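# Move a glass graduated cylinder from cart to bench

## Task

Take one graduated cylinder off the cart's top tray and leave it standing upright on the work surface of the bench that has shelves. All the other cylinders must still be standing at the end. Any cylinder that tips over or reaches the floor means failure. The cylinders are glass, so a drop of more than a few centimetres or a hard knock breaks them, which also means failure. The cart, the pedal bin and the stool can be pushed around. When finished, release the cylinder and move the robot away from it. The robot must not fall over or finish tilted.

## Robot and tools

ROBOT. A Rainbow Robotics RB-Y1: a wheeled base (two drive wheels, two rear casters) that drives forward/backward and turns in place but cannot strafe, a bending torso (its lower part, the leg, folds at ankle, knee and hip), a head with cameras, and a left and a right arm, each ending in a two-pad gripper. The base measures 0.66 m by 0.58 m, and its front edge sits 0.10 m in front of the drive-wheel axle. A bent leg can poke out past that edge. Each arm carries at most 3 kg. Heavy loads held far forward can topple the robot.

FRAMES. Base frame: origin on the floor halfway between the drive wheels, x ahead, y to the left, z up. The chest point (on the spine, 0.08 m under the shoulders) and left_hand and right_hand (the midpoint between that hand's pads) are reported in it. For a hand, the fingers extend along its -z axis and close along its x axis. Reported hand positions can be somewhat off, worse when the arm is stretched far. The odometry frame is the base frame as it was when the scene began. base_odometry counts wheel rotation only, so wheel slip looks like motion. Heading runs -3.142 to 3.142, left positive.

execute_actions. Argument actions: a list holding one action, or empty (then it only reports state and images). Optional cameras: list of names from head_camera, left_wrist_camera, right_wrist_camera, all; omitted/null/["all"] gives every camera, [] gives none. An action may contain:
- base: exactly one key. translate_m is a relative drive in metres from where the base currently is, forward positive, -3 to 3. rotate_rad is a relative turn in radians, left (counter-clockwise seen from above) positive, -3.2 to 3.2. A drive that would take too long at top speed is refused, so split long moves. The base keeps going when it hits furniture and may keep shoving it.
- joints: one dictionary covering the whole robot, keyed by joint name, each value an absolute target (radians; grippers in metres of pad opening). Ranges: torso_squat_rad 0 to 1.2 (bigger lowers a level chest); torso_shift_rad -0.3 to 0.6 (positive pushes hips forward); torso_pitch_rad -0.2 to 1.4 (positive leans forward); torso_yaw_rad -1.5 to 1.5 (positive turns left). Left arm: shoulder_pitch -2.356 to 2.356 (0 hanging, negative raises forward); shoulder_roll 0 to 3.141 (positive lifts outward left); shoulder_yaw -2.094 to 2.094; elbow -2.617 to 0.01 (negative bends); forearm_roll -3.141 to 3.141; wrist_pitch -1.57 to 1.919 (negative tips hand forward); hand_roll -2.705 to 2.705; left_gripper_m 0 to 0.1. Right arm uses the same names with right_ and the same ranges, except right_shoulder_roll_rad is -3.141 to 0 (negative lifts it outward right); its yaw and roll signs match the left. head_pan_rad -0.523 to 0.523 (positive left, relative to chest); head_tilt_rad -0.35 to 1.57 (positive looks down). A joint counts as arrived within ±0.02 (grippers ±0.004).
- speeds: caps for this action only, translate_m 0.05 to 0.4 m/s, rotate_rad 0.1 to 1.509 rad/s (defaults are the maxima).
- min_time_s: 0.1 to 8, a floor on how long each arm and head motion lasts.
Top joint speeds: arms 1 rad/s (forearm_roll, wrist_pitch, hand_roll 1.5), head 1.5, squat and pitch 0.3, shift 0.15, yaw 0.6, grippers 0.1 m/s. Motions in one action start together. Unknown keys or out-of-range values make the call rejected with no motion. Anything you omit may still be driving toward an earlier target.

Torso combined limits: squat+shift <= 1.52; squat-shift+pitch <= 1.57; shift+0.5*pitch-0.4*squat <= 0.7; shift+0.3*pitch-0.5*squat <= 0.39. Violating one makes the named torso joints stop short with off_target.

Gripping: command an opening at least 0.005 m narrower than the object; off_target on the gripper is then expected.

wait: seconds 0 to 10; commands nothing new and returns state and images. zoom_image: camera plus region [x0, y0, x1, y1] in pixels (origin top-left, at most 504x504) of that camera's most recent full image. finished_scene: scene, the current scene number; irreversible, reports success. Answering without a tool call ends everything.

RESULTS. base_status and joint_status per motion: done (for the base, wheels turned the full amount even if slipping); off_target (resting short, maybe still pushing); contact_stop (torso or arm met hard resistance); time_out; stopped_with_arm (torso halted because an arm hit something); limit_stop_at_own_body (self-collision guard halted it before contact; move the arm or torso apart); limit_stop_at_<name>; limit_stop_at_motor_heat; not_followed (an arm's targets were withheld by the collision check, often with a cause line suggesting a fix; they may be retried on later actions). A contact_stop, time_out or stopped_with_arm stops the whole group (torso joints, or all of one arm's joints) and clears their targets. on_its_own lists uncommanded parts, with held at giving the held target. The pictures line lists image order. Motor temperatures lists each arm's joints in joint_positions order; MOTOR HOT appears from 65 °C and an OVER-TEMPERATURE FAULT at 80 °C brakes that arm and halts the call, so resend targets after it. If a stop occurs, remaining calls in the same reply are skipped.

AVOID. After any stop, first back the arm off in its own action, then the torso. Exception: when both hands hold one object and the torso contact-stops immediately with nothing in the way, resend all arm joints at their current reported values, then the torso command. The leg bumping furniture can push the robot backward unseen by odometry. Never let the arms collide or press on each other, grippers included (the inter-arm check ignores hands and palms). Joint torque at its load limit (shoulders 64.4, elbows 33.1, wrist and forearm joints 23 N m, held weight included) freezes the robot for 10 s. Holding loads heats motors, even while you think; the robot keeps its last command during thinking. Lower the glass gently, avoid hitting other cylinders, and objects may occasionally get a small push by themselves.

Each tool is called after "Request:" in YAML: its name, and indented under it one key for each argument.

## Session

I'll start by looking at the scene.

Request:
execute_actions:
  actions: []

Scene clock: 0.00 s.
Motor temperatures (°C, as the motors report them): left_arm=[31 31 29 30 37 31 32] | right_arm=[30 26 32 32 32 34 39]
base_odometry: x=+0.000 y=+0.000 heading=+0.000 (m, m, rad; odometry frame)
base_status: not commanded
joint_positions: torso_squat_rad=+0.350 torso_shift_rad=-0.001 torso_pitch_rad=+0.000 torso_yaw_rad=+0.000 left_shoulder_pitch_rad=-0.047 left_shoulder_roll_rad=+0.023 left_shoulder_yaw_rad=+0.030 left_elbow_rad=-0.164 left_forearm_roll_rad=-0.015 left_wrist_pitch_rad=+0.002 left_hand_roll_rad=-0.020 left_gripper_m=+0.101 right_shoulder_pitch_rad=+0.014 right_shoulder_roll_rad=-0.014 right_shoulder_yaw_rad=-0.029 right_elbow_rad=-0.174 right_forearm_roll_rad=-0.035 right_wrist_pitch_rad=+0.008 right_hand_roll_rad=+0.035 right_gripper_m=+0.100 head_pan_rad=-0.001 head_tilt_rad=+0.401
joint_status: not commanded
chest: x=-0.2284 y=-0.0003 z=+1.2475 quat_wxyz=(+1.000, +0.000, +0.000, +0.000) (m; base frame)
left_hand: x=-0.1150 y=+0.2384 z=+0.5710 quat_wxyz=(+0.994, +0.014, -0.103, -0.011) (m; base frame)
right_hand: x=-0.1557 y=-0.2338 z=+0.5657 quat_wxyz=(+0.997, -0.008, -0.076, -0.016) (m; base frame)
pictures: head_camera, left_wrist_camera, right_wrist_camera
Images, in order (width x height): head_camera 896x504, left_wrist_camera 644x364, right_wrist_camera 644x364.

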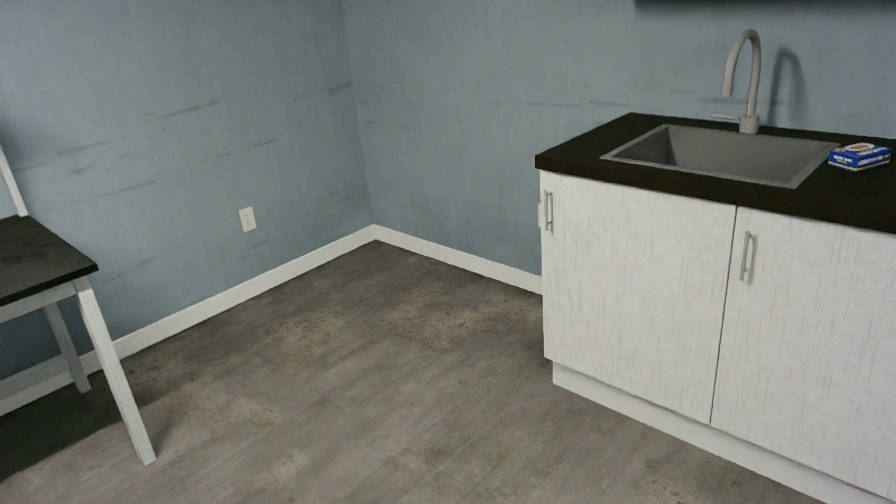

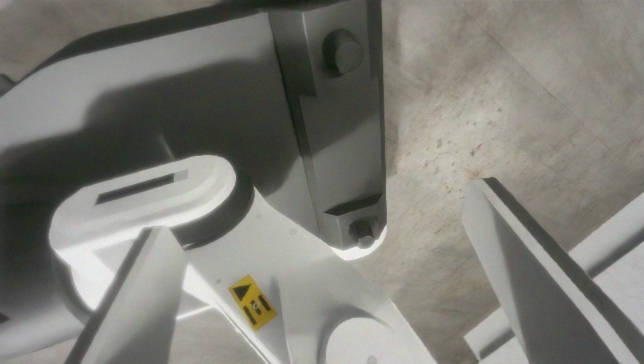

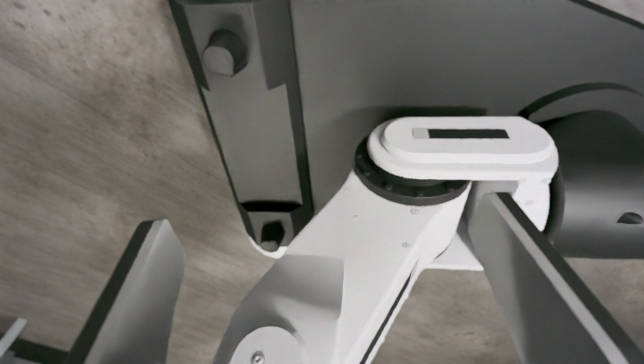

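Request:
execute_actions:
  actions:
    - {"joints": {"torso_yaw_rad": 0.8, "head_pan_rad": 0.5, "head_tilt_rad": 0.35}}
  cameras: ["head_camera"]

Scene clock: 2.40 s.
Motor temperatures (°C, as the motors report them): left_arm=[31 31 29 30 37 31 32] | right_arm=[30 26 32 32 32 34 39]
base_odometry: x=+0.000 y=+0.000 heading=+0.000 (m, m, rad; odometry frame)
base_status: not commanded
joint_positions: torso_squat_rad=+0.350 torso_shift_rad=-0.001 torso_pitch_rad=+0.000 torso_yaw_rad=+0.800 left_shoulder_pitch_rad=-0.047 left_shoulder_roll_rad=+0.023 left_shoulder_yaw_rad=+0.030 left_elbow_rad=-0.164 left_forearm_roll_rad=-0.015 left_wrist_pitch_rad=+0.002 left_hand_roll_rad=-0.020 left_gripper_m=+0.101 right_shoulder_pitch_rad=+0.014 right_shoulder_roll_rad=-0.014 right_shoulder_yaw_rad=-0.029 right_elbow_rad=-0.174 right_forearm_roll_rad=-0.035 right_wrist_pitch_rad=+0.008 right_hand_roll_rad=+0.035 right_gripper_m=+0.100 head_pan_rad=+0.500 head_tilt_rad=+0.350
joint_status: all done
chest: x=-0.2285 y=-0.0003 z=+1.2475 quat_wxyz=(+0.921, +0.000, +0.000, +0.389) (m; base frame)
left_hand: x=-0.3204 y=+0.2472 z=+0.5709 quat_wxyz=(+0.920, +0.053, -0.090, +0.377) (m; base frame)
right_hand: x=-0.0102 y=-0.1110 z=+0.5657 quat_wxyz=(+0.925, +0.022, -0.074, +0.373) (m; base frame)
pictures: head_camera
Images, in order (width x height): head_camera 896x504.

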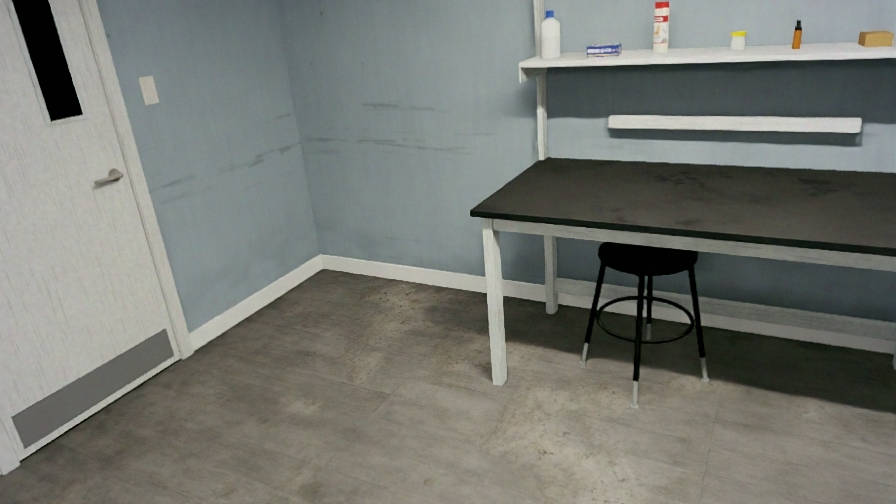

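Request:
execute_actions:
  actions:
    - {"joints": {"torso_yaw_rad": 1.5, "head_pan_rad": 0.52, "head_tilt_rad": 0.35}}
  cameras: ["head_camera"]

Request:
execute_actions:
  actions:
    - {"joints": {"torso_yaw_rad": -0.7, "head_pan_rad": -0.3, "head_tilt_rad": 0.35}}
  cameras: ["head_camera"]

Scene clock: 3.53 s.
Motor temperatures (°C, as the motors report them): left_arm=[31 31 29 30 37 31 32] | right_arm=[30 26 32 32 32 34 39]
base_odometry: x=+0.000 y=+0.000 heading=+0.000 (m, m, rad; odometry frame)
base_status: not commanded
joint_positions: torso_squat_rad=+0.350 torso_shift_rad=-0.001 torso_pitch_rad=+0.000 torso_yaw_rad=+0.975 left_shoulder_pitch_rad=-0.047 left_shoulder_roll_rad=+0.023 left_shoulder_yaw_rad=+0.030 left_elbow_rad=-0.164 left_forearm_roll_rad=-0.015 left_wrist_pitch_rad=+0.002 left_hand_roll_rad=-0.020 left_gripper_m=+0.101 right_shoulder_pitch_rad=+0.014 right_shoulder_roll_rad=-0.014 right_shoulder_yaw_rad=-0.029 right_elbow_rad=-0.174 right_forearm_roll_rad=-0.035 right_wrist_pitch_rad=+0.008 right_hand_roll_rad=+0.035 right_gripper_m=+0.100 head_pan_rad=+0.520 head_tilt_rad=+0.350
joint_status: torso_yaw_rad limit_stop_at_own_body (moved +0.175 of +0.700); the others done
on_its_own: torso_yaw_rad is held at +0.975, not at your +1.500, since a limit_stop_at_own_body
chest: x=-0.2285 y=-0.0003 z=+1.2475 quat_wxyz=(+0.883, +0.000, +0.000, +0.468) (m; base frame)
left_hand: x=-0.3623 y=+0.2272 z=+0.5709 quat_wxyz=(+0.884, +0.060, -0.085, +0.456) (m; base frame)
right_hand: x=+0.0060 y=-0.0711 z=+0.5658 quat_wxyz=(+0.888, +0.028, -0.072, +0.453) (m; base frame)
pictures: head_camera
Images, in order (width x height): head_camera 896x504.

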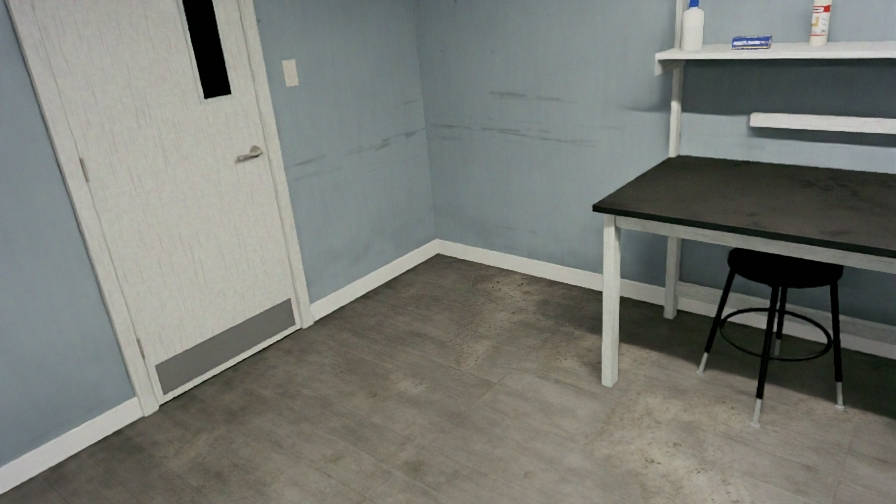

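not run: a stop came earlier in this reply.

Request:
execute_actions:
  actions:
    - {"joints": {"torso_yaw_rad": -0.8, "head_pan_rad": -0.5, "head_tilt_rad": 0.35}}
  cameras: ["head_camera"]

Scene clock: 7.33 s.
Motor temperatures (°C, as the motors report them): left_arm=[31 31 29 30 37 31 32] | right_arm=[30 26 32 32 32 34 39]
base_odometry: x=+0.000 y=+0.000 heading=+0.000 (m, m, rad; odometry frame)
base_status: not commanded
joint_positions: torso_squat_rad=+0.350 torso_shift_rad=-0.001 torso_pitch_rad=+0.000 torso_yaw_rad=-0.800 left_shoulder_pitch_rad=-0.047 left_shoulder_roll_rad=+0.023 left_shoulder_yaw_rad=+0.030 left_elbow_rad=-0.164 left_forearm_roll_rad=-0.015 left_wrist_pitch_rad=+0.002 left_hand_roll_rad=-0.020 left_gripper_m=+0.101 right_shoulder_pitch_rad=+0.014 right_shoulder_roll_rad=-0.014 right_shoulder_yaw_rad=-0.029 right_elbow_rad=-0.174 right_forearm_roll_rad=-0.035 right_wrist_pitch_rad=+0.008 right_hand_roll_rad=+0.035 right_gripper_m=+0.100 head_pan_rad=-0.500 head_tilt_rad=+0.350
joint_status: all done
chest: x=-0.2285 y=-0.0003 z=+1.2475 quat_wxyz=(+0.921, +0.000, +0.000, -0.389) (m; base frame)
left_hand: x=+0.0218 y=+0.0847 z=+0.5710 quat_wxyz=(+0.911, -0.027, -0.100, -0.398) (m; base frame)
right_hand: x=-0.3454 y=-0.2149 z=+0.5656 quat_wxyz=(+0.912, -0.037, -0.067, -0.403) (m; base frame)
pictures: head_camera
Images, in order (width x height): head_camera 896x504.

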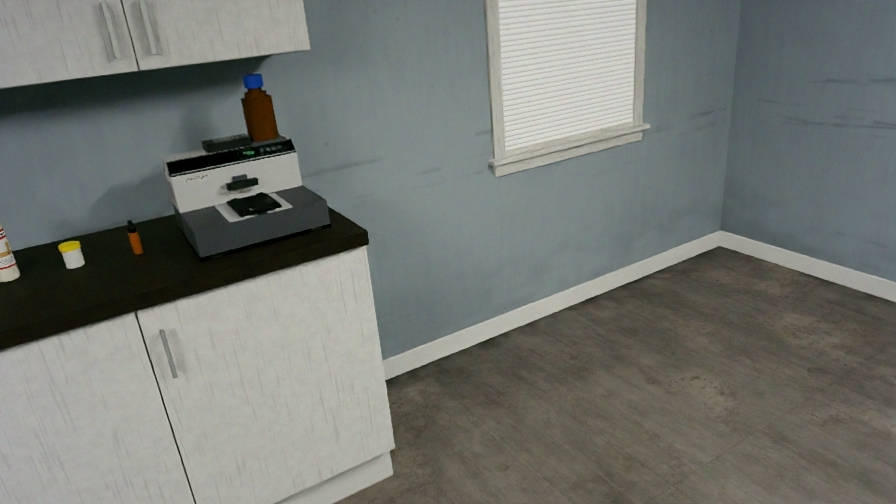

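Request:
execute_actions:
  actions:
    - {"joints": {"torso_yaw_rad": -0.95, "head_pan_rad": -0.52, "head_tilt_rad": 0.75}}

Scene clock: 8.93 s.
Motor temperatures (°C, as the motors report them): left_arm=[31 31 29 30 37 31 32] | right_arm=[30 26 32 32 32 34 39]
base_odometry: x=+0.000 y=+0.000 heading=+0.000 (m, m, rad; odometry frame)
base_status: not commanded
joint_positions: torso_squat_rad=+0.350 torso_shift_rad=-0.001 torso_pitch_rad=+0.000 torso_yaw_rad=-0.950 left_shoulder_pitch_rad=-0.047 left_shoulder_roll_rad=+0.023 left_shoulder_yaw_rad=+0.030 left_elbow_rad=-0.164 left_forearm_roll_rad=-0.015 left_wrist_pitch_rad=+0.002 left_hand_roll_rad=-0.020 left_gripper_m=+0.101 right_shoulder_pitch_rad=+0.014 right_shoulder_roll_rad=-0.014 right_shoulder_yaw_rad=-0.029 right_elbow_rad=-0.174 right_forearm_roll_rad=-0.035 right_wrist_pitch_rad=+0.008 right_hand_roll_rad=+0.035 right_gripper_m=+0.100 head_pan_rad=-0.520 head_tilt_rad=+0.750
joint_status: all done
chest: x=-0.2285 y=-0.0003 z=+1.2475 quat_wxyz=(+0.889, +0.000, +0.000, -0.457) (m; base frame)
left_hand: x=+0.0317 y=+0.0464 z=+0.5710 quat_wxyz=(+0.879, -0.035, -0.098, -0.465) (m; base frame)
right_hand: x=-0.3762 y=-0.1950 z=+0.5656 quat_wxyz=(+0.879, -0.042, -0.064, -0.471) (m; base frame)
pictures: head_camera, left_wrist_camera, right_wrist_camera
Images, in order (width x height): head_camera 896x504, left_wrist_camera 644x364, right_wrist_camera 644x364.

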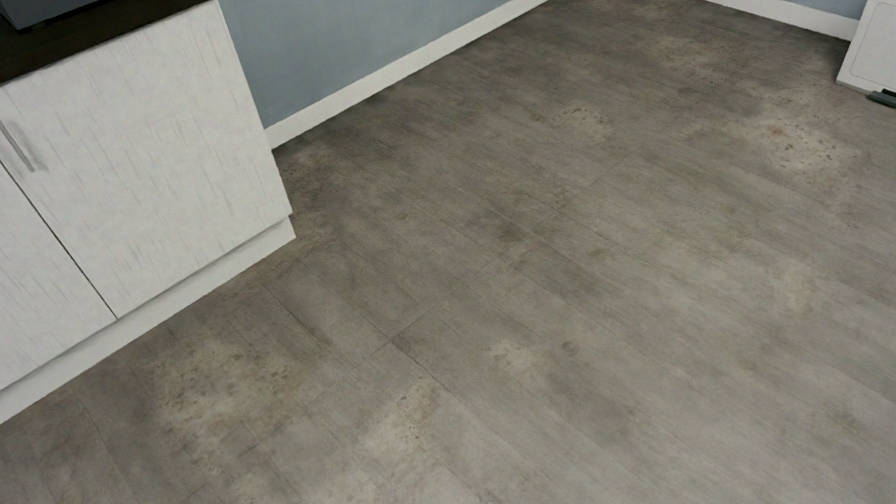

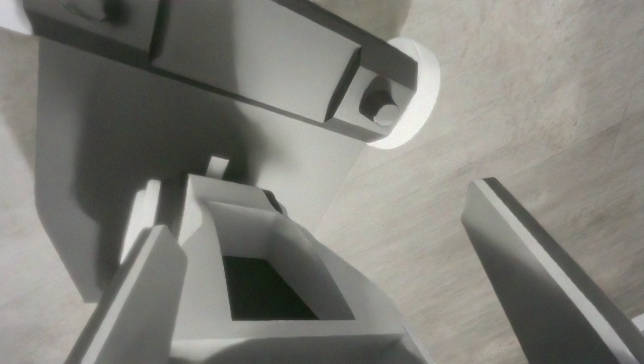

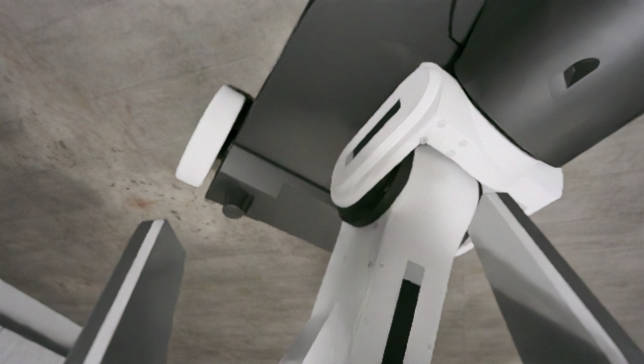

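Request:
execute_actions:
  actions:
    - {"base": {"rotate_rad": 1.2}, "joints": {"torso_yaw_rad": 0.95, "head_pan_rad": 0.52, "head_tilt_rad": 0.45}}
  cameras: ["head_camera"]

Scene clock: 13.20 s.
Motor temperatures (°C, as the motors report them): left_arm=[31 31 29 30 37 31 32] | right_arm=[30 26 32 32 32 34 39]
base_odometry: x=+0.000 y=+0.000 heading=+1.200 (m, m, rad; odometry frame)
base_status: done
joint_positions: torso_squat_rad=+0.350 torso_shift_rad=-0.001 torso_pitch_rad=+0.000 torso_yaw_rad=+0.950 left_shoulder_pitch_rad=-0.047 left_shoulder_roll_rad=+0.023 left_shoulder_yaw_rad=+0.030 left_elbow_rad=-0.164 left_forearm_roll_rad=-0.015 left_wrist_pitch_rad=+0.002 left_hand_roll_rad=-0.020 left_gripper_m=+0.101 right_shoulder_pitch_rad=+0.014 right_shoulder_roll_rad=-0.014 right_shoulder_yaw_rad=-0.029 right_elbow_rad=-0.174 right_forearm_roll_rad=-0.035 right_wrist_pitch_rad=+0.008 right_hand_roll_rad=+0.035 right_gripper_m=+0.100 head_pan_rad=+0.520 head_tilt_rad=+0.450
joint_status: all done
chest: x=-0.2285 y=-0.0003 z=+1.2475 quat_wxyz=(+0.889, +0.000, +0.000, +0.457) (m; base frame)
left_hand: x=-0.3564 y=+0.2308 z=+0.5709 quat_wxyz=(+0.890, +0.059, -0.086, +0.445) (m; base frame)
right_hand: x=+0.0040 y=-0.0772 z=+0.5658 quat_wxyz=(+0.894, +0.027, -0.072, +0.441) (m; base frame)
pictures: head_camera
Images, in order (width x height): head_camera 896x504.

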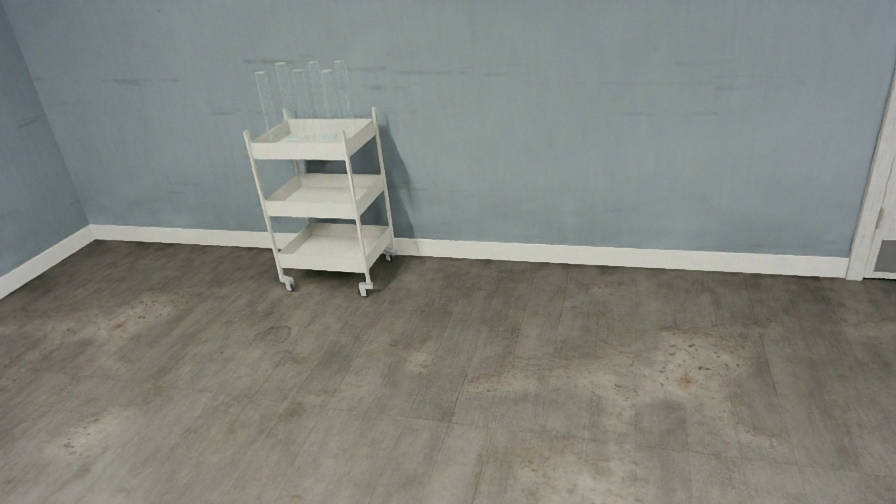

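Request:
execute_actions:
  actions:
    - {"base": {"rotate_rad": 1.93}, "joints": {"torso_yaw_rad": 0.0, "head_pan_rad": 0.0, "head_tilt_rad": 0.7}}
  cameras: ["head_camera"]

Scene clock: 19.23 s.
Motor temperatures (°C, as the motors report them): left_arm=[31 31 29 30 37 31 32] | right_arm=[30 26 32 32 32 34 39]
base_odometry: x=+0.000 y=+0.000 heading=+3.129 (m, m, rad; odometry frame)
base_status: done
joint_positions: torso_squat_rad=+0.350 torso_shift_rad=-0.001 torso_pitch_rad=+0.000 torso_yaw_rad=+0.000 left_shoulder_pitch_rad=-0.047 left_shoulder_roll_rad=+0.023 left_shoulder_yaw_rad=+0.030 left_elbow_rad=-0.164 left_forearm_roll_rad=-0.015 left_wrist_pitch_rad=+0.002 left_hand_roll_rad=-0.020 left_gripper_m=+0.101 right_shoulder_pitch_rad=+0.014 right_shoulder_roll_rad=-0.014 right_shoulder_yaw_rad=-0.029 right_elbow_rad=-0.174 right_forearm_roll_rad=-0.035 right_wrist_pitch_rad=+0.008 right_hand_roll_rad=+0.035 right_gripper_m=+0.100 head_pan_rad=+0.000 head_tilt_rad=+0.700
joint_status: all done
chest: x=-0.2285 y=-0.0003 z=+1.2475 quat_wxyz=(+1.000, +0.000, +0.000, +0.000) (m; base frame)
left_hand: x=-0.1149 y=+0.2383 z=+0.5710 quat_wxyz=(+0.994, +0.014, -0.103, -0.012) (m; base frame)
right_hand: x=-0.1560 y=-0.2339 z=+0.5657 quat_wxyz=(+0.997, -0.008, -0.076, -0.016) (m; base frame)
pictures: head_camera
Images, in order (width x height): head_camera 896x504.

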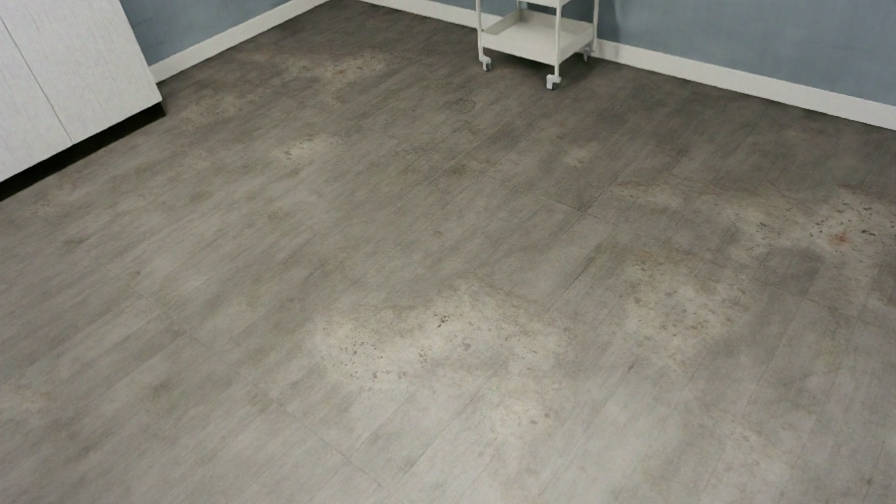

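Request:
execute_actions:
  actions:
    - {"base": {"translate_m": 1.6}, "joints": {"head_tilt_rad": 0.45}}
  cameras: ["head_camera"]

Scene clock: 27.47 s.
Motor temperatures (°C, as the motors report them): left_arm=[31 31 29 30 37 31 32] | right_arm=[30 26 32 32 32 34 39]
base_odometry: x=-1.600 y=+0.019 heading=+3.130 (m, m, rad; odometry frame)
base_status: done
joint_positions: torso_squat_rad=+0.350 torso_shift_rad=-0.001 torso_pitch_rad=+0.000 torso_yaw_rad=+0.000 left_shoulder_pitch_rad=-0.047 left_shoulder_roll_rad=+0.023 left_shoulder_yaw_rad=+0.030 left_elbow_rad=-0.164 left_forearm_roll_rad=-0.015 left_wrist_pitch_rad=+0.002 left_hand_roll_rad=-0.020 left_gripper_m=+0.101 right_shoulder_pitch_rad=+0.014 right_shoulder_roll_rad=-0.014 right_shoulder_yaw_rad=-0.029 right_elbow_rad=-0.174 right_forearm_roll_rad=-0.035 right_wrist_pitch_rad=+0.008 right_hand_roll_rad=+0.035 right_gripper_m=+0.100 head_pan_rad=+0.000 head_tilt_rad=+0.450
joint_status: all done
chest: x=-0.2284 y=-0.0003 z=+1.2475 quat_wxyz=(+1.000, +0.000, +0.000, +0.000) (m; base frame)
left_hand: x=-0.1149 y=+0.2383 z=+0.5710 quat_wxyz=(+0.994, +0.014, -0.103, -0.012) (m; base frame)
right_hand: x=-0.1558 y=-0.2339 z=+0.5657 quat_wxyz=(+0.997, -0.008, -0.076, -0.016) (m; base frame)
pictures: head_camera
Images, in order (width x height): head_camera 896x504.

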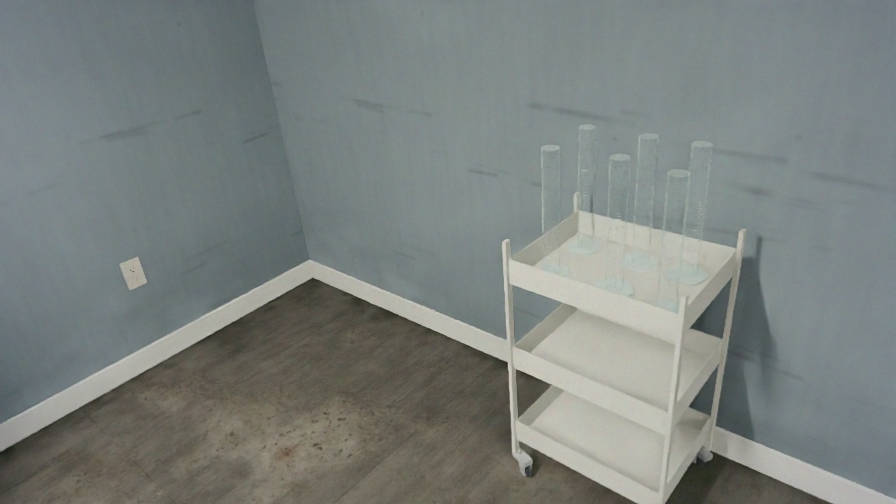

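Request:
zoom_image:
  camera: "head_camera"
  region: [480, 110, 780, 350]

Region (480, 110, 780, 350) of head_camera's 896x504 image, scaled by 1.680, with more detail than that image has; it fills the top 403 rows of this view, and the rest is white.

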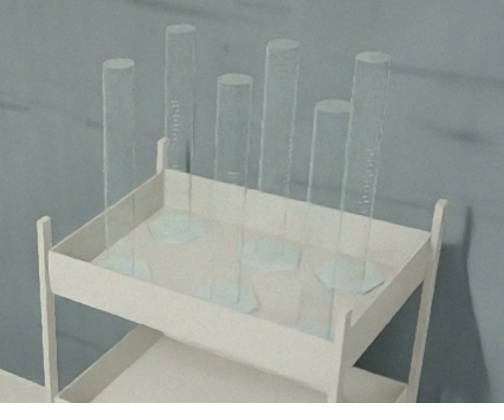

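Request:
execute_actions:
  actions:
    - {"base": {"rotate_rad": -0.58}, "joints": {"head_tilt_rad": 0.45, "head_pan_rad": 0.2, "left_shoulder_pitch_rad": -0.3, "left_shoulder_roll_rad": 0.03, "left_shoulder_yaw_rad": 0.0, "left_elbow_rad": -0.8, "left_forearm_roll_rad": 0.0, "left_wrist_pitch_rad": -0.47, "left_hand_roll_rad": 1.57}}

Scene clock: 32.53 s.
Motor temperatures (°C, as the motors report them): left_arm=[31 31 29 30 37 31 32] | right_arm=[30 26 32 32 32 34 39]
base_odometry: x=-1.600 y=+0.019 heading=+2.550 (m, m, rad; odometry frame)
base_status: done
joint_positions: torso_squat_rad=+0.350 torso_shift_rad=-0.001 torso_pitch_rad=+0.000 torso_yaw_rad=+0.000 left_shoulder_pitch_rad=-0.300 left_shoulder_roll_rad=+0.030 left_shoulder_yaw_rad=+0.000 left_elbow_rad=-0.800 left_forearm_roll_rad=+0.000 left_wrist_pitch_rad=-0.470 left_hand_roll_rad=+1.570 left_gripper_m=+0.101 right_shoulder_pitch_rad=+0.014 right_shoulder_roll_rad=-0.014 right_shoulder_yaw_rad=-0.029 right_elbow_rad=-0.174 right_forearm_roll_rad=-0.035 right_wrist_pitch_rad=+0.008 right_hand_roll_rad=+0.035 right_gripper_m=+0.100 head_pan_rad=+0.200 head_tilt_rad=+0.450
joint_status: all done
chest: x=-0.2285 y=-0.0003 z=+1.2475 quat_wxyz=(+1.000, +0.000, +0.000, +0.000) (m; base frame)
left_hand: x=+0.3194 y=+0.1865 z=+0.9196 quat_wxyz=(+0.538, -0.507, -0.483, +0.469) (m; base frame)
right_hand: x=-0.1558 y=-0.2339 z=+0.5657 quat_wxyz=(+0.997, -0.008, -0.076, -0.016) (m; base frame)
pictures: head_camera, left_wrist_camera, right_wrist_camera
Images, in order (width x height): head_camera 896x504, left_wrist_camera 644x364, right_wrist_camera 644x364.

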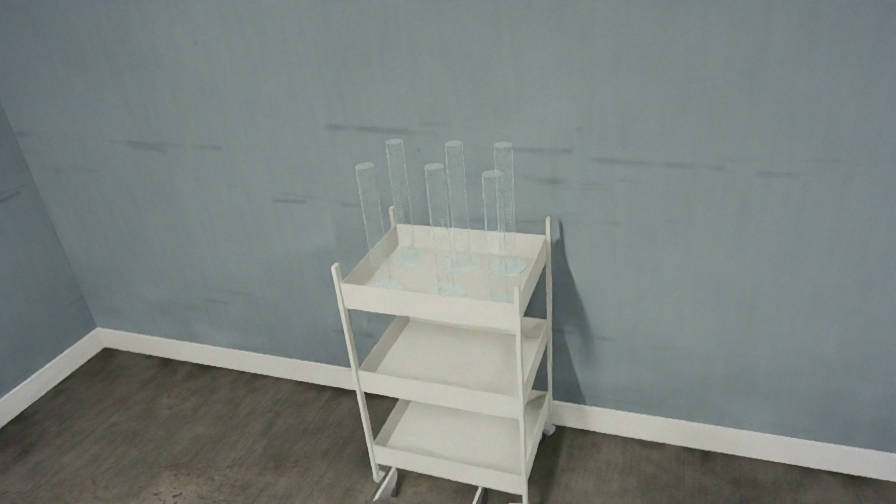

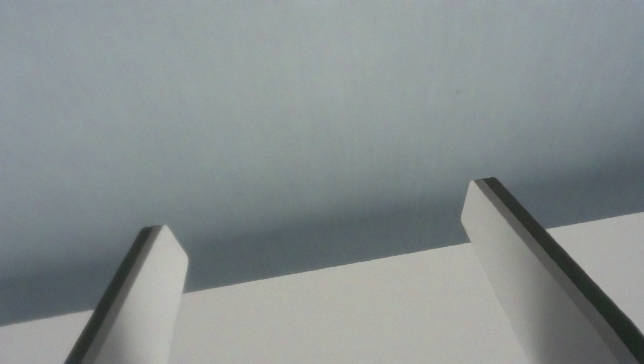

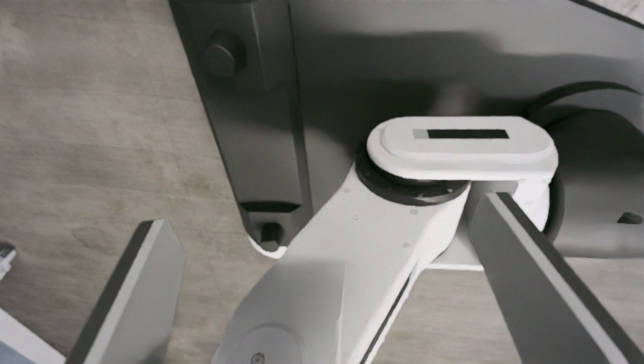

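Request:
execute_actions:
  actions:
    - {"base": {"translate_m": 0.42}, "joints": {"head_tilt_rad": 0.65, "head_pan_rad": 0.2, "left_hand_roll_rad": -1.57}}

Scene clock: 35.93 s.
Motor temperatures (°C, as the motors report them): left_arm=[31 31 29 30 37 31 32] | right_arm=[30 26 32 32 32 34 39]
base_odometry: x=-1.949 y=+0.253 heading=+2.550 (m, m, rad; odometry frame)
base_status: done
joint_positions: torso_squat_rad=+0.350 torso_shift_rad=-0.001 torso_pitch_rad=+0.000 torso_yaw_rad=+0.000 left_shoulder_pitch_rad=-0.300 left_shoulder_roll_rad=+0.030 left_shoulder_yaw_rad=+0.000 left_elbow_rad=-0.800 left_forearm_roll_rad=+0.000 left_wrist_pitch_rad=-0.470 left_hand_roll_rad=-1.570 left_gripper_m=+0.101 right_shoulder_pitch_rad=+0.014 right_shoulder_roll_rad=-0.014 right_shoulder_yaw_rad=-0.029 right_elbow_rad=-0.174 right_forearm_roll_rad=-0.035 right_wrist_pitch_rad=+0.008 right_hand_roll_rad=+0.035 right_gripper_m=+0.100 head_pan_rad=+0.200 head_tilt_rad=+0.650
joint_status: all done
chest: x=-0.2284 y=-0.0003 z=+1.2475 quat_wxyz=(+1.000, +0.000, +0.000, +0.000) (m; base frame)
left_hand: x=+0.3194 y=+0.1865 z=+0.9195 quat_wxyz=(+0.470, +0.483, -0.507, -0.537) (m; base frame)
right_hand: x=-0.1558 y=-0.2339 z=+0.5657 quat_wxyz=(+0.997, -0.008, -0.076, -0.016) (m; base frame)
pictures: head_camera, left_wrist_camera, right_wrist_camera
Images, in order (width x height): head_camera 896x504, left_wrist_camera 644x364, right_wrist_camera 644x364.

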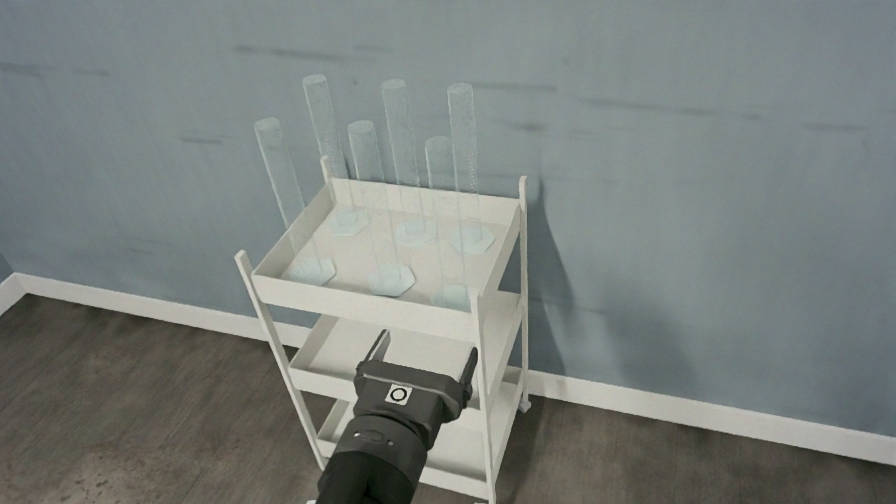

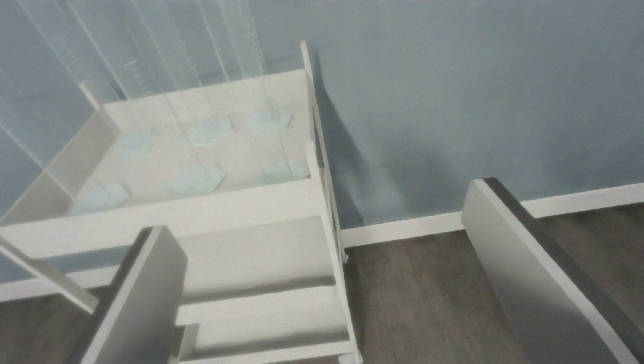

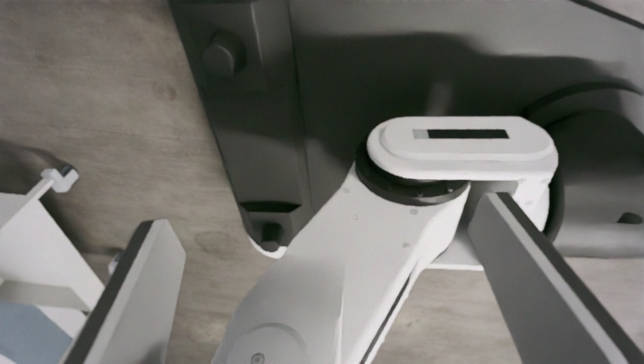

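Request:
execute_actions:
  actions:
    - {"joints": {"left_shoulder_pitch_rad": -0.35, "left_shoulder_yaw_rad": 0.09, "left_elbow_rad": -0.95, "left_wrist_pitch_rad": -0.27, "head_tilt_rad": 0.6}}
  cameras: ["head_camera", "left_wrist_camera"]

Scene clock: 38.40 s.
Motor temperatures (°C, as the motors report them): left_arm=[31 31 29 30 37 31 32] | right_arm=[30 26 32 32 32 34 39]
base_odometry: x=-1.949 y=+0.253 heading=+2.550 (m, m, rad; odometry frame)
base_status: not commanded
joint_positions: torso_squat_rad=+0.350 torso_shift_rad=-0.001 torso_pitch_rad=+0.000 torso_yaw_rad=+0.000 left_shoulder_pitch_rad=-0.350 left_shoulder_roll_rad=+0.030 left_shoulder_yaw_rad=+0.090 left_elbow_rad=-0.950 left_forearm_roll_rad=+0.000 left_wrist_pitch_rad=-0.270 left_hand_roll_rad=-1.570 left_gripper_m=+0.101 right_shoulder_pitch_rad=+0.014 right_shoulder_roll_rad=-0.014 right_shoulder_yaw_rad=-0.029 right_elbow_rad=-0.174 right_forearm_roll_rad=-0.035 right_wrist_pitch_rad=+0.008 right_hand_roll_rad=+0.035 right_gripper_m=+0.100 head_pan_rad=+0.200 head_tilt_rad=+0.600
joint_status: all done
chest: x=-0.2284 y=-0.0003 z=+1.2475 quat_wxyz=(+1.000, +0.000, +0.000, +0.000) (m; base frame)
left_hand: x=+0.3577 y=+0.2130 z=+0.9695 quat_wxyz=(+0.494, +0.494, -0.496, -0.515) (m; base frame)
right_hand: x=-0.1558 y=-0.2339 z=+0.5657 quat_wxyz=(+0.997, -0.008, -0.076, -0.016) (m; base frame)
pictures: head_camera, left_wrist_camera
Images, in order (width x height): head_camera 896x504, left_wrist_camera 644x364.

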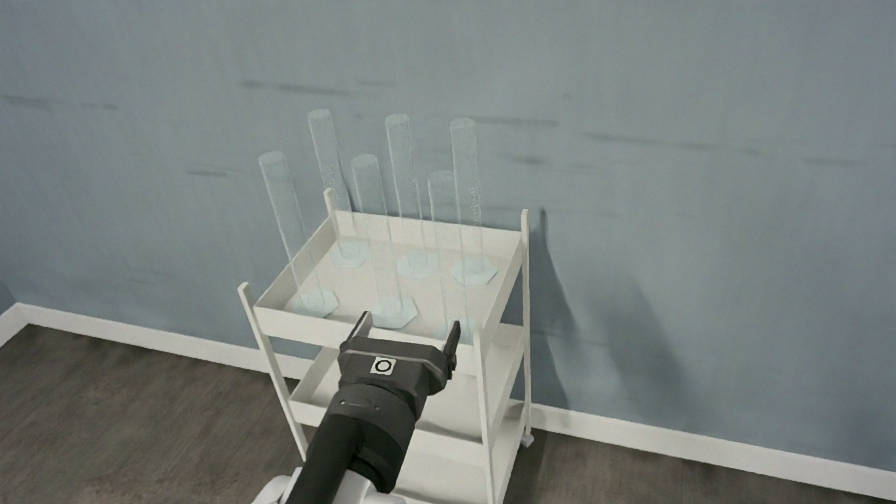

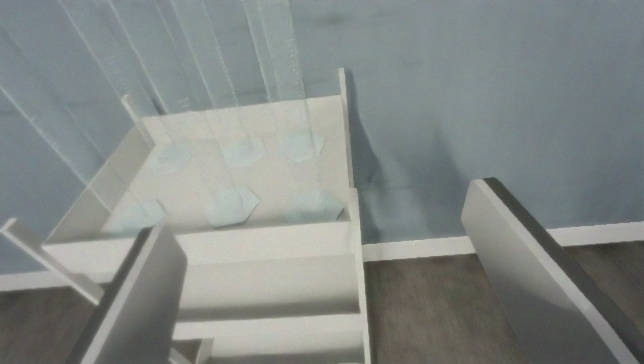

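Request:
execute_actions:
  actions:
    - {"base": {"translate_m": 0.18}, "speeds": {"translate_m": 0.1}, "joints": {"head_tilt_rad": 0.75}}
  cameras: ["head_camera", "left_wrist_camera"]

Scene clock: 41.87 s.
Motor temperatures (°C, as the motors report them): left_arm=[31 31 29 30 37 31 32] | right_arm=[30 26 32 32 32 34 39]
base_odometry: x=-2.098 y=+0.354 heading=+2.549 (m, m, rad; odometry frame)
base_status: done
joint_positions: torso_squat_rad=+0.350 torso_shift_rad=-0.001 torso_pitch_rad=+0.000 torso_yaw_rad=+0.000 left_shoulder_pitch_rad=-0.350 left_shoulder_roll_rad=+0.030 left_shoulder_yaw_rad=+0.090 left_elbow_rad=-0.950 left_forearm_roll_rad=+0.000 left_wrist_pitch_rad=-0.270 left_hand_roll_rad=-1.570 left_gripper_m=+0.101 right_shoulder_pitch_rad=+0.014 right_shoulder_roll_rad=-0.014 right_shoulder_yaw_rad=-0.029 right_elbow_rad=-0.174 right_forearm_roll_rad=-0.035 right_wrist_pitch_rad=+0.008 right_hand_roll_rad=+0.035 right_gripper_m=+0.100 head_pan_rad=+0.200 head_tilt_rad=+0.750
joint_status: all done
chest: x=-0.2284 y=-0.0003 z=+1.2475 quat_wxyz=(+1.000, +0.000, +0.000, +0.000) (m; base frame)
left_hand: x=+0.3578 y=+0.2130 z=+0.9695 quat_wxyz=(+0.494, +0.494, -0.496, -0.515) (m; base frame)
right_hand: x=-0.1558 y=-0.2339 z=+0.5657 quat_wxyz=(+0.997, -0.008, -0.076, -0.016) (m; base frame)
pictures: head_camera, left_wrist_camera
Images, in order (width x height): head_camera 896x504, left_wrist_camera 644x364.

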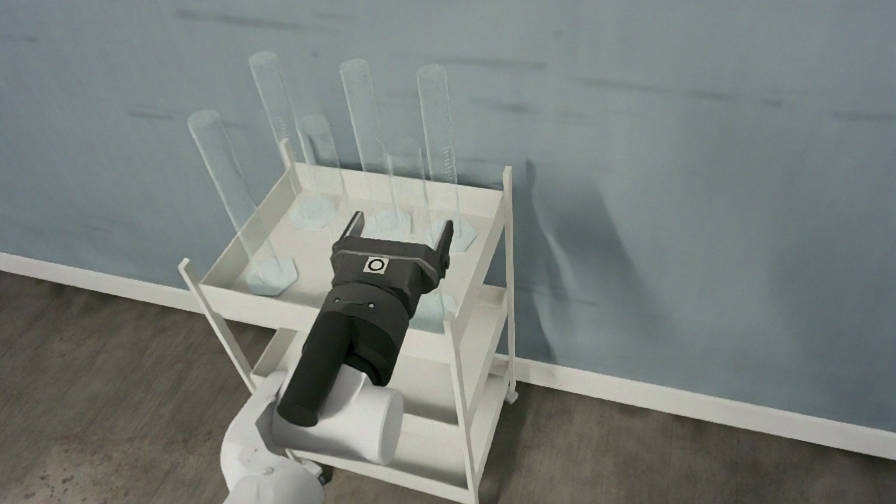

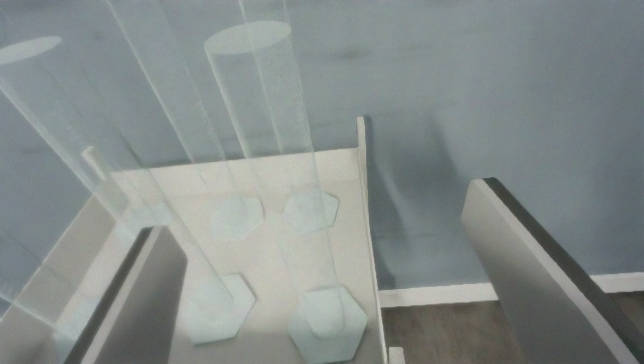

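Request:
zoom_image:
  camera: "head_camera"
  region: [260, 40, 560, 350]

Request:
zoom_image:
  camera: "left_wrist_camera"
  region: [140, 0, 500, 364]

Region (260, 40, 560, 350) of head_camera's 896x504 image, scaled by 1.626, with more detail than that image has; it fills the left 488 columns of this view, and the rest is white.

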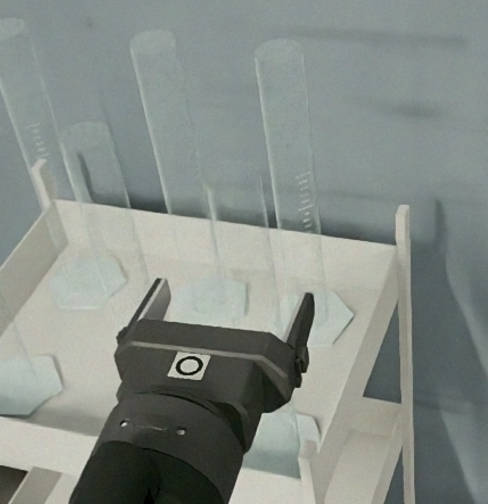

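Region (140, 0, 500, 364) of left_wrist_camera's 644x364 image, scaled by 1.385, with more detail than that image has; it fills the left 498 columns of this view, and the rest is white.

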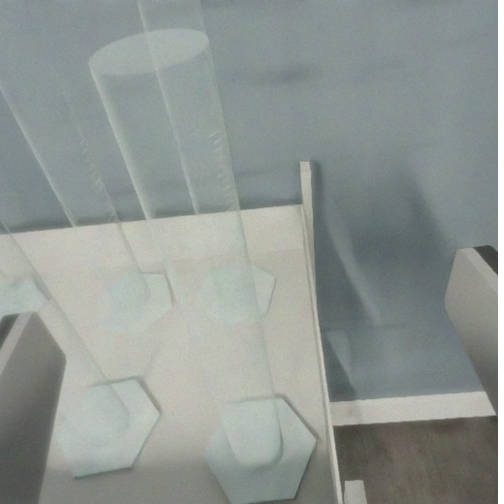

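Request:
execute_actions:
  actions:
    - {"joints": {"left_shoulder_pitch_rad": -0.32, "left_shoulder_yaw_rad": 0.115, "left_elbow_rad": -0.86, "left_wrist_pitch_rad": -0.39}, "min_time_s": 1.0}
  cameras: ["head_camera", "left_wrist_camera"]

Scene clock: 45.00 s.
Motor temperatures (°C, as the motors report them): left_arm=[31 31 29 30 37 31 32] | right_arm=[30 26 32 32 32 34 39]
base_odometry: x=-2.098 y=+0.354 heading=+2.549 (m, m, rad; odometry frame)
base_status: not commanded
joint_positions: torso_squat_rad=+0.350 torso_shift_rad=-0.001 torso_pitch_rad=+0.000 torso_yaw_rad=+0.000 left_shoulder_pitch_rad=-0.320 left_shoulder_roll_rad=+0.030 left_shoulder_yaw_rad=+0.115 left_elbow_rad=-0.860 left_forearm_roll_rad=+0.000 left_wrist_pitch_rad=-0.390 left_hand_roll_rad=-1.570 left_gripper_m=+0.101 right_shoulder_pitch_rad=+0.014 right_shoulder_roll_rad=-0.014 right_shoulder_yaw_rad=-0.029 right_elbow_rad=-0.174 right_forearm_roll_rad=-0.035 right_wrist_pitch_rad=+0.008 right_hand_roll_rad=+0.035 right_gripper_m=+0.100 head_pan_rad=+0.200 head_tilt_rad=+0.750
joint_status: all done
chest: x=-0.2284 y=-0.0003 z=+1.2475 quat_wxyz=(+1.000, +0.000, +0.000, +0.000) (m; base frame)
left_hand: x=+0.3370 y=+0.2299 z=+0.9398 quat_wxyz=(+0.504, +0.501, -0.491, -0.504) (m; base frame)
right_hand: x=-0.1558 y=-0.2339 z=+0.5657 quat_wxyz=(+0.997, -0.008, -0.076, -0.016) (m; base frame)
pictures: head_camera, left_wrist_camera
Images, in order (width x height): head_camera 896x504, left_wrist_camera 644x364.

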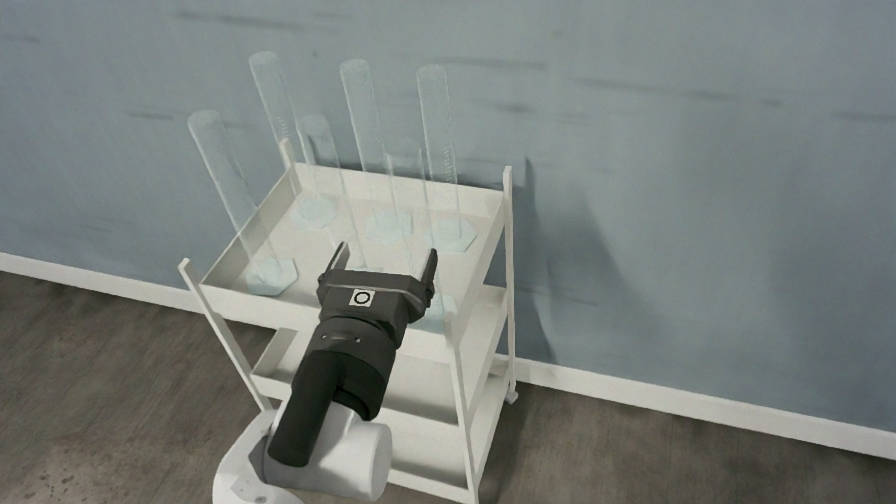

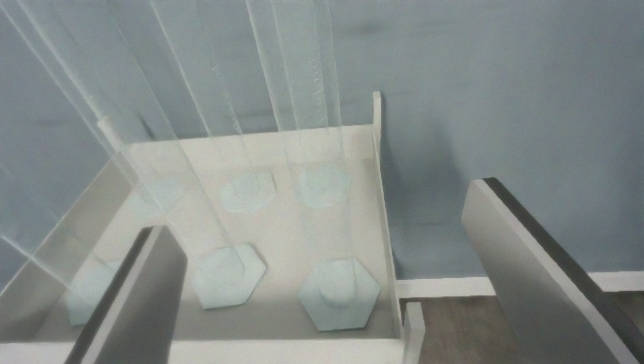

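Request:
execute_actions:
  actions:
    - {"base": {"translate_m": 0.08}, "speeds": {"translate_m": 0.06}, "joints": {"left_shoulder_yaw_rad": 0.107}}
  cameras: ["head_camera", "left_wrist_camera"]

Scene clock: 47.53 s.
Motor temperatures (°C, as the motors report them): left_arm=[31 31 29 30 37 31 32] | right_arm=[30 26 32 32 32 34 39]
base_odometry: x=-2.164 y=+0.398 heading=+2.549 (m, m, rad; odometry frame)
base_status: done
joint_positions: torso_squat_rad=+0.350 torso_shift_rad=-0.001 torso_pitch_rad=+0.000 torso_yaw_rad=+0.000 left_shoulder_pitch_rad=-0.320 left_shoulder_roll_rad=+0.030 left_shoulder_yaw_rad=+0.107 left_elbow_rad=-0.860 left_forearm_roll_rad=+0.000 left_wrist_pitch_rad=-0.390 left_hand_roll_rad=-1.570 left_gripper_m=+0.101 right_shoulder_pitch_rad=+0.014 right_shoulder_roll_rad=-0.014 right_shoulder_yaw_rad=-0.029 right_elbow_rad=-0.174 right_forearm_roll_rad=-0.035 right_wrist_pitch_rad=+0.008 right_hand_roll_rad=+0.035 right_gripper_m=+0.100 head_pan_rad=+0.200 head_tilt_rad=+0.750
joint_status: all done
chest: x=-0.2284 y=-0.0003 z=+1.2475 quat_wxyz=(+1.000, +0.000, +0.000, +0.000) (m; base frame)
left_hand: x=+0.3370 y=+0.2267 z=+0.9397 quat_wxyz=(+0.502, +0.500, -0.492, -0.507) (m; base frame)
right_hand: x=-0.1558 y=-0.2339 z=+0.5657 quat_wxyz=(+0.997, -0.008, -0.076, -0.016) (m; base frame)
pictures: head_camera, left_wrist_camera
Images, in order (width x height): head_camera 896x504, left_wrist_camera 644x364.

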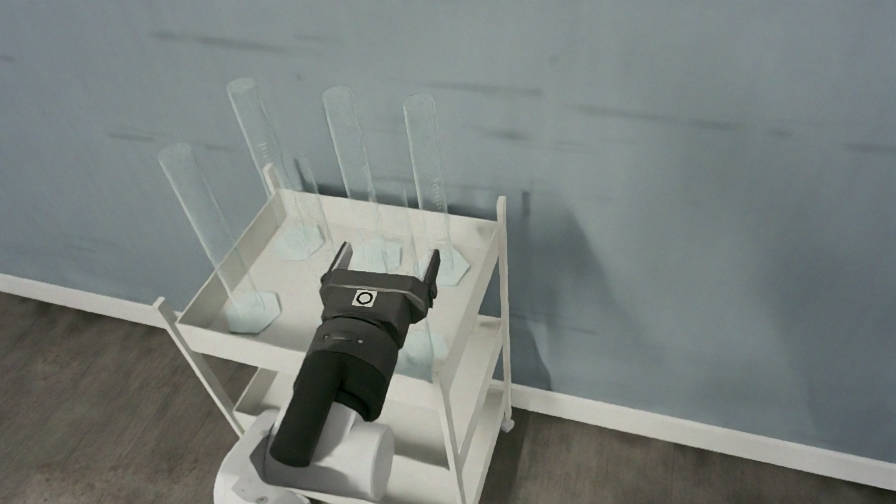

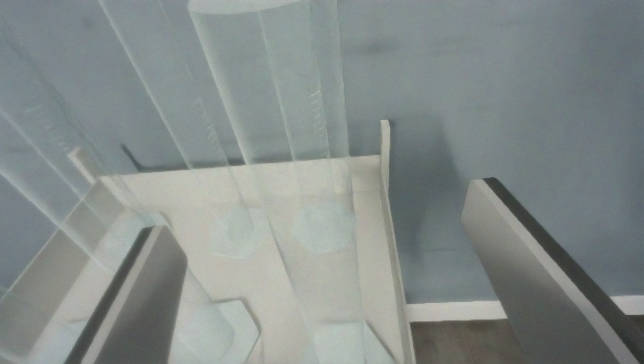

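Request:
zoom_image:
  camera: "head_camera"
  region: [280, 120, 520, 380]

Region (280, 120, 520, 380) of head_camera's 896x504 image, scaled by 1.938, with more detail than that image has; it fills the left 465 columns of this view, and the rest is white.

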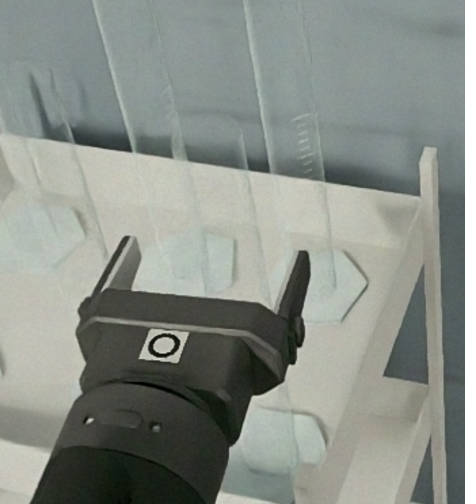

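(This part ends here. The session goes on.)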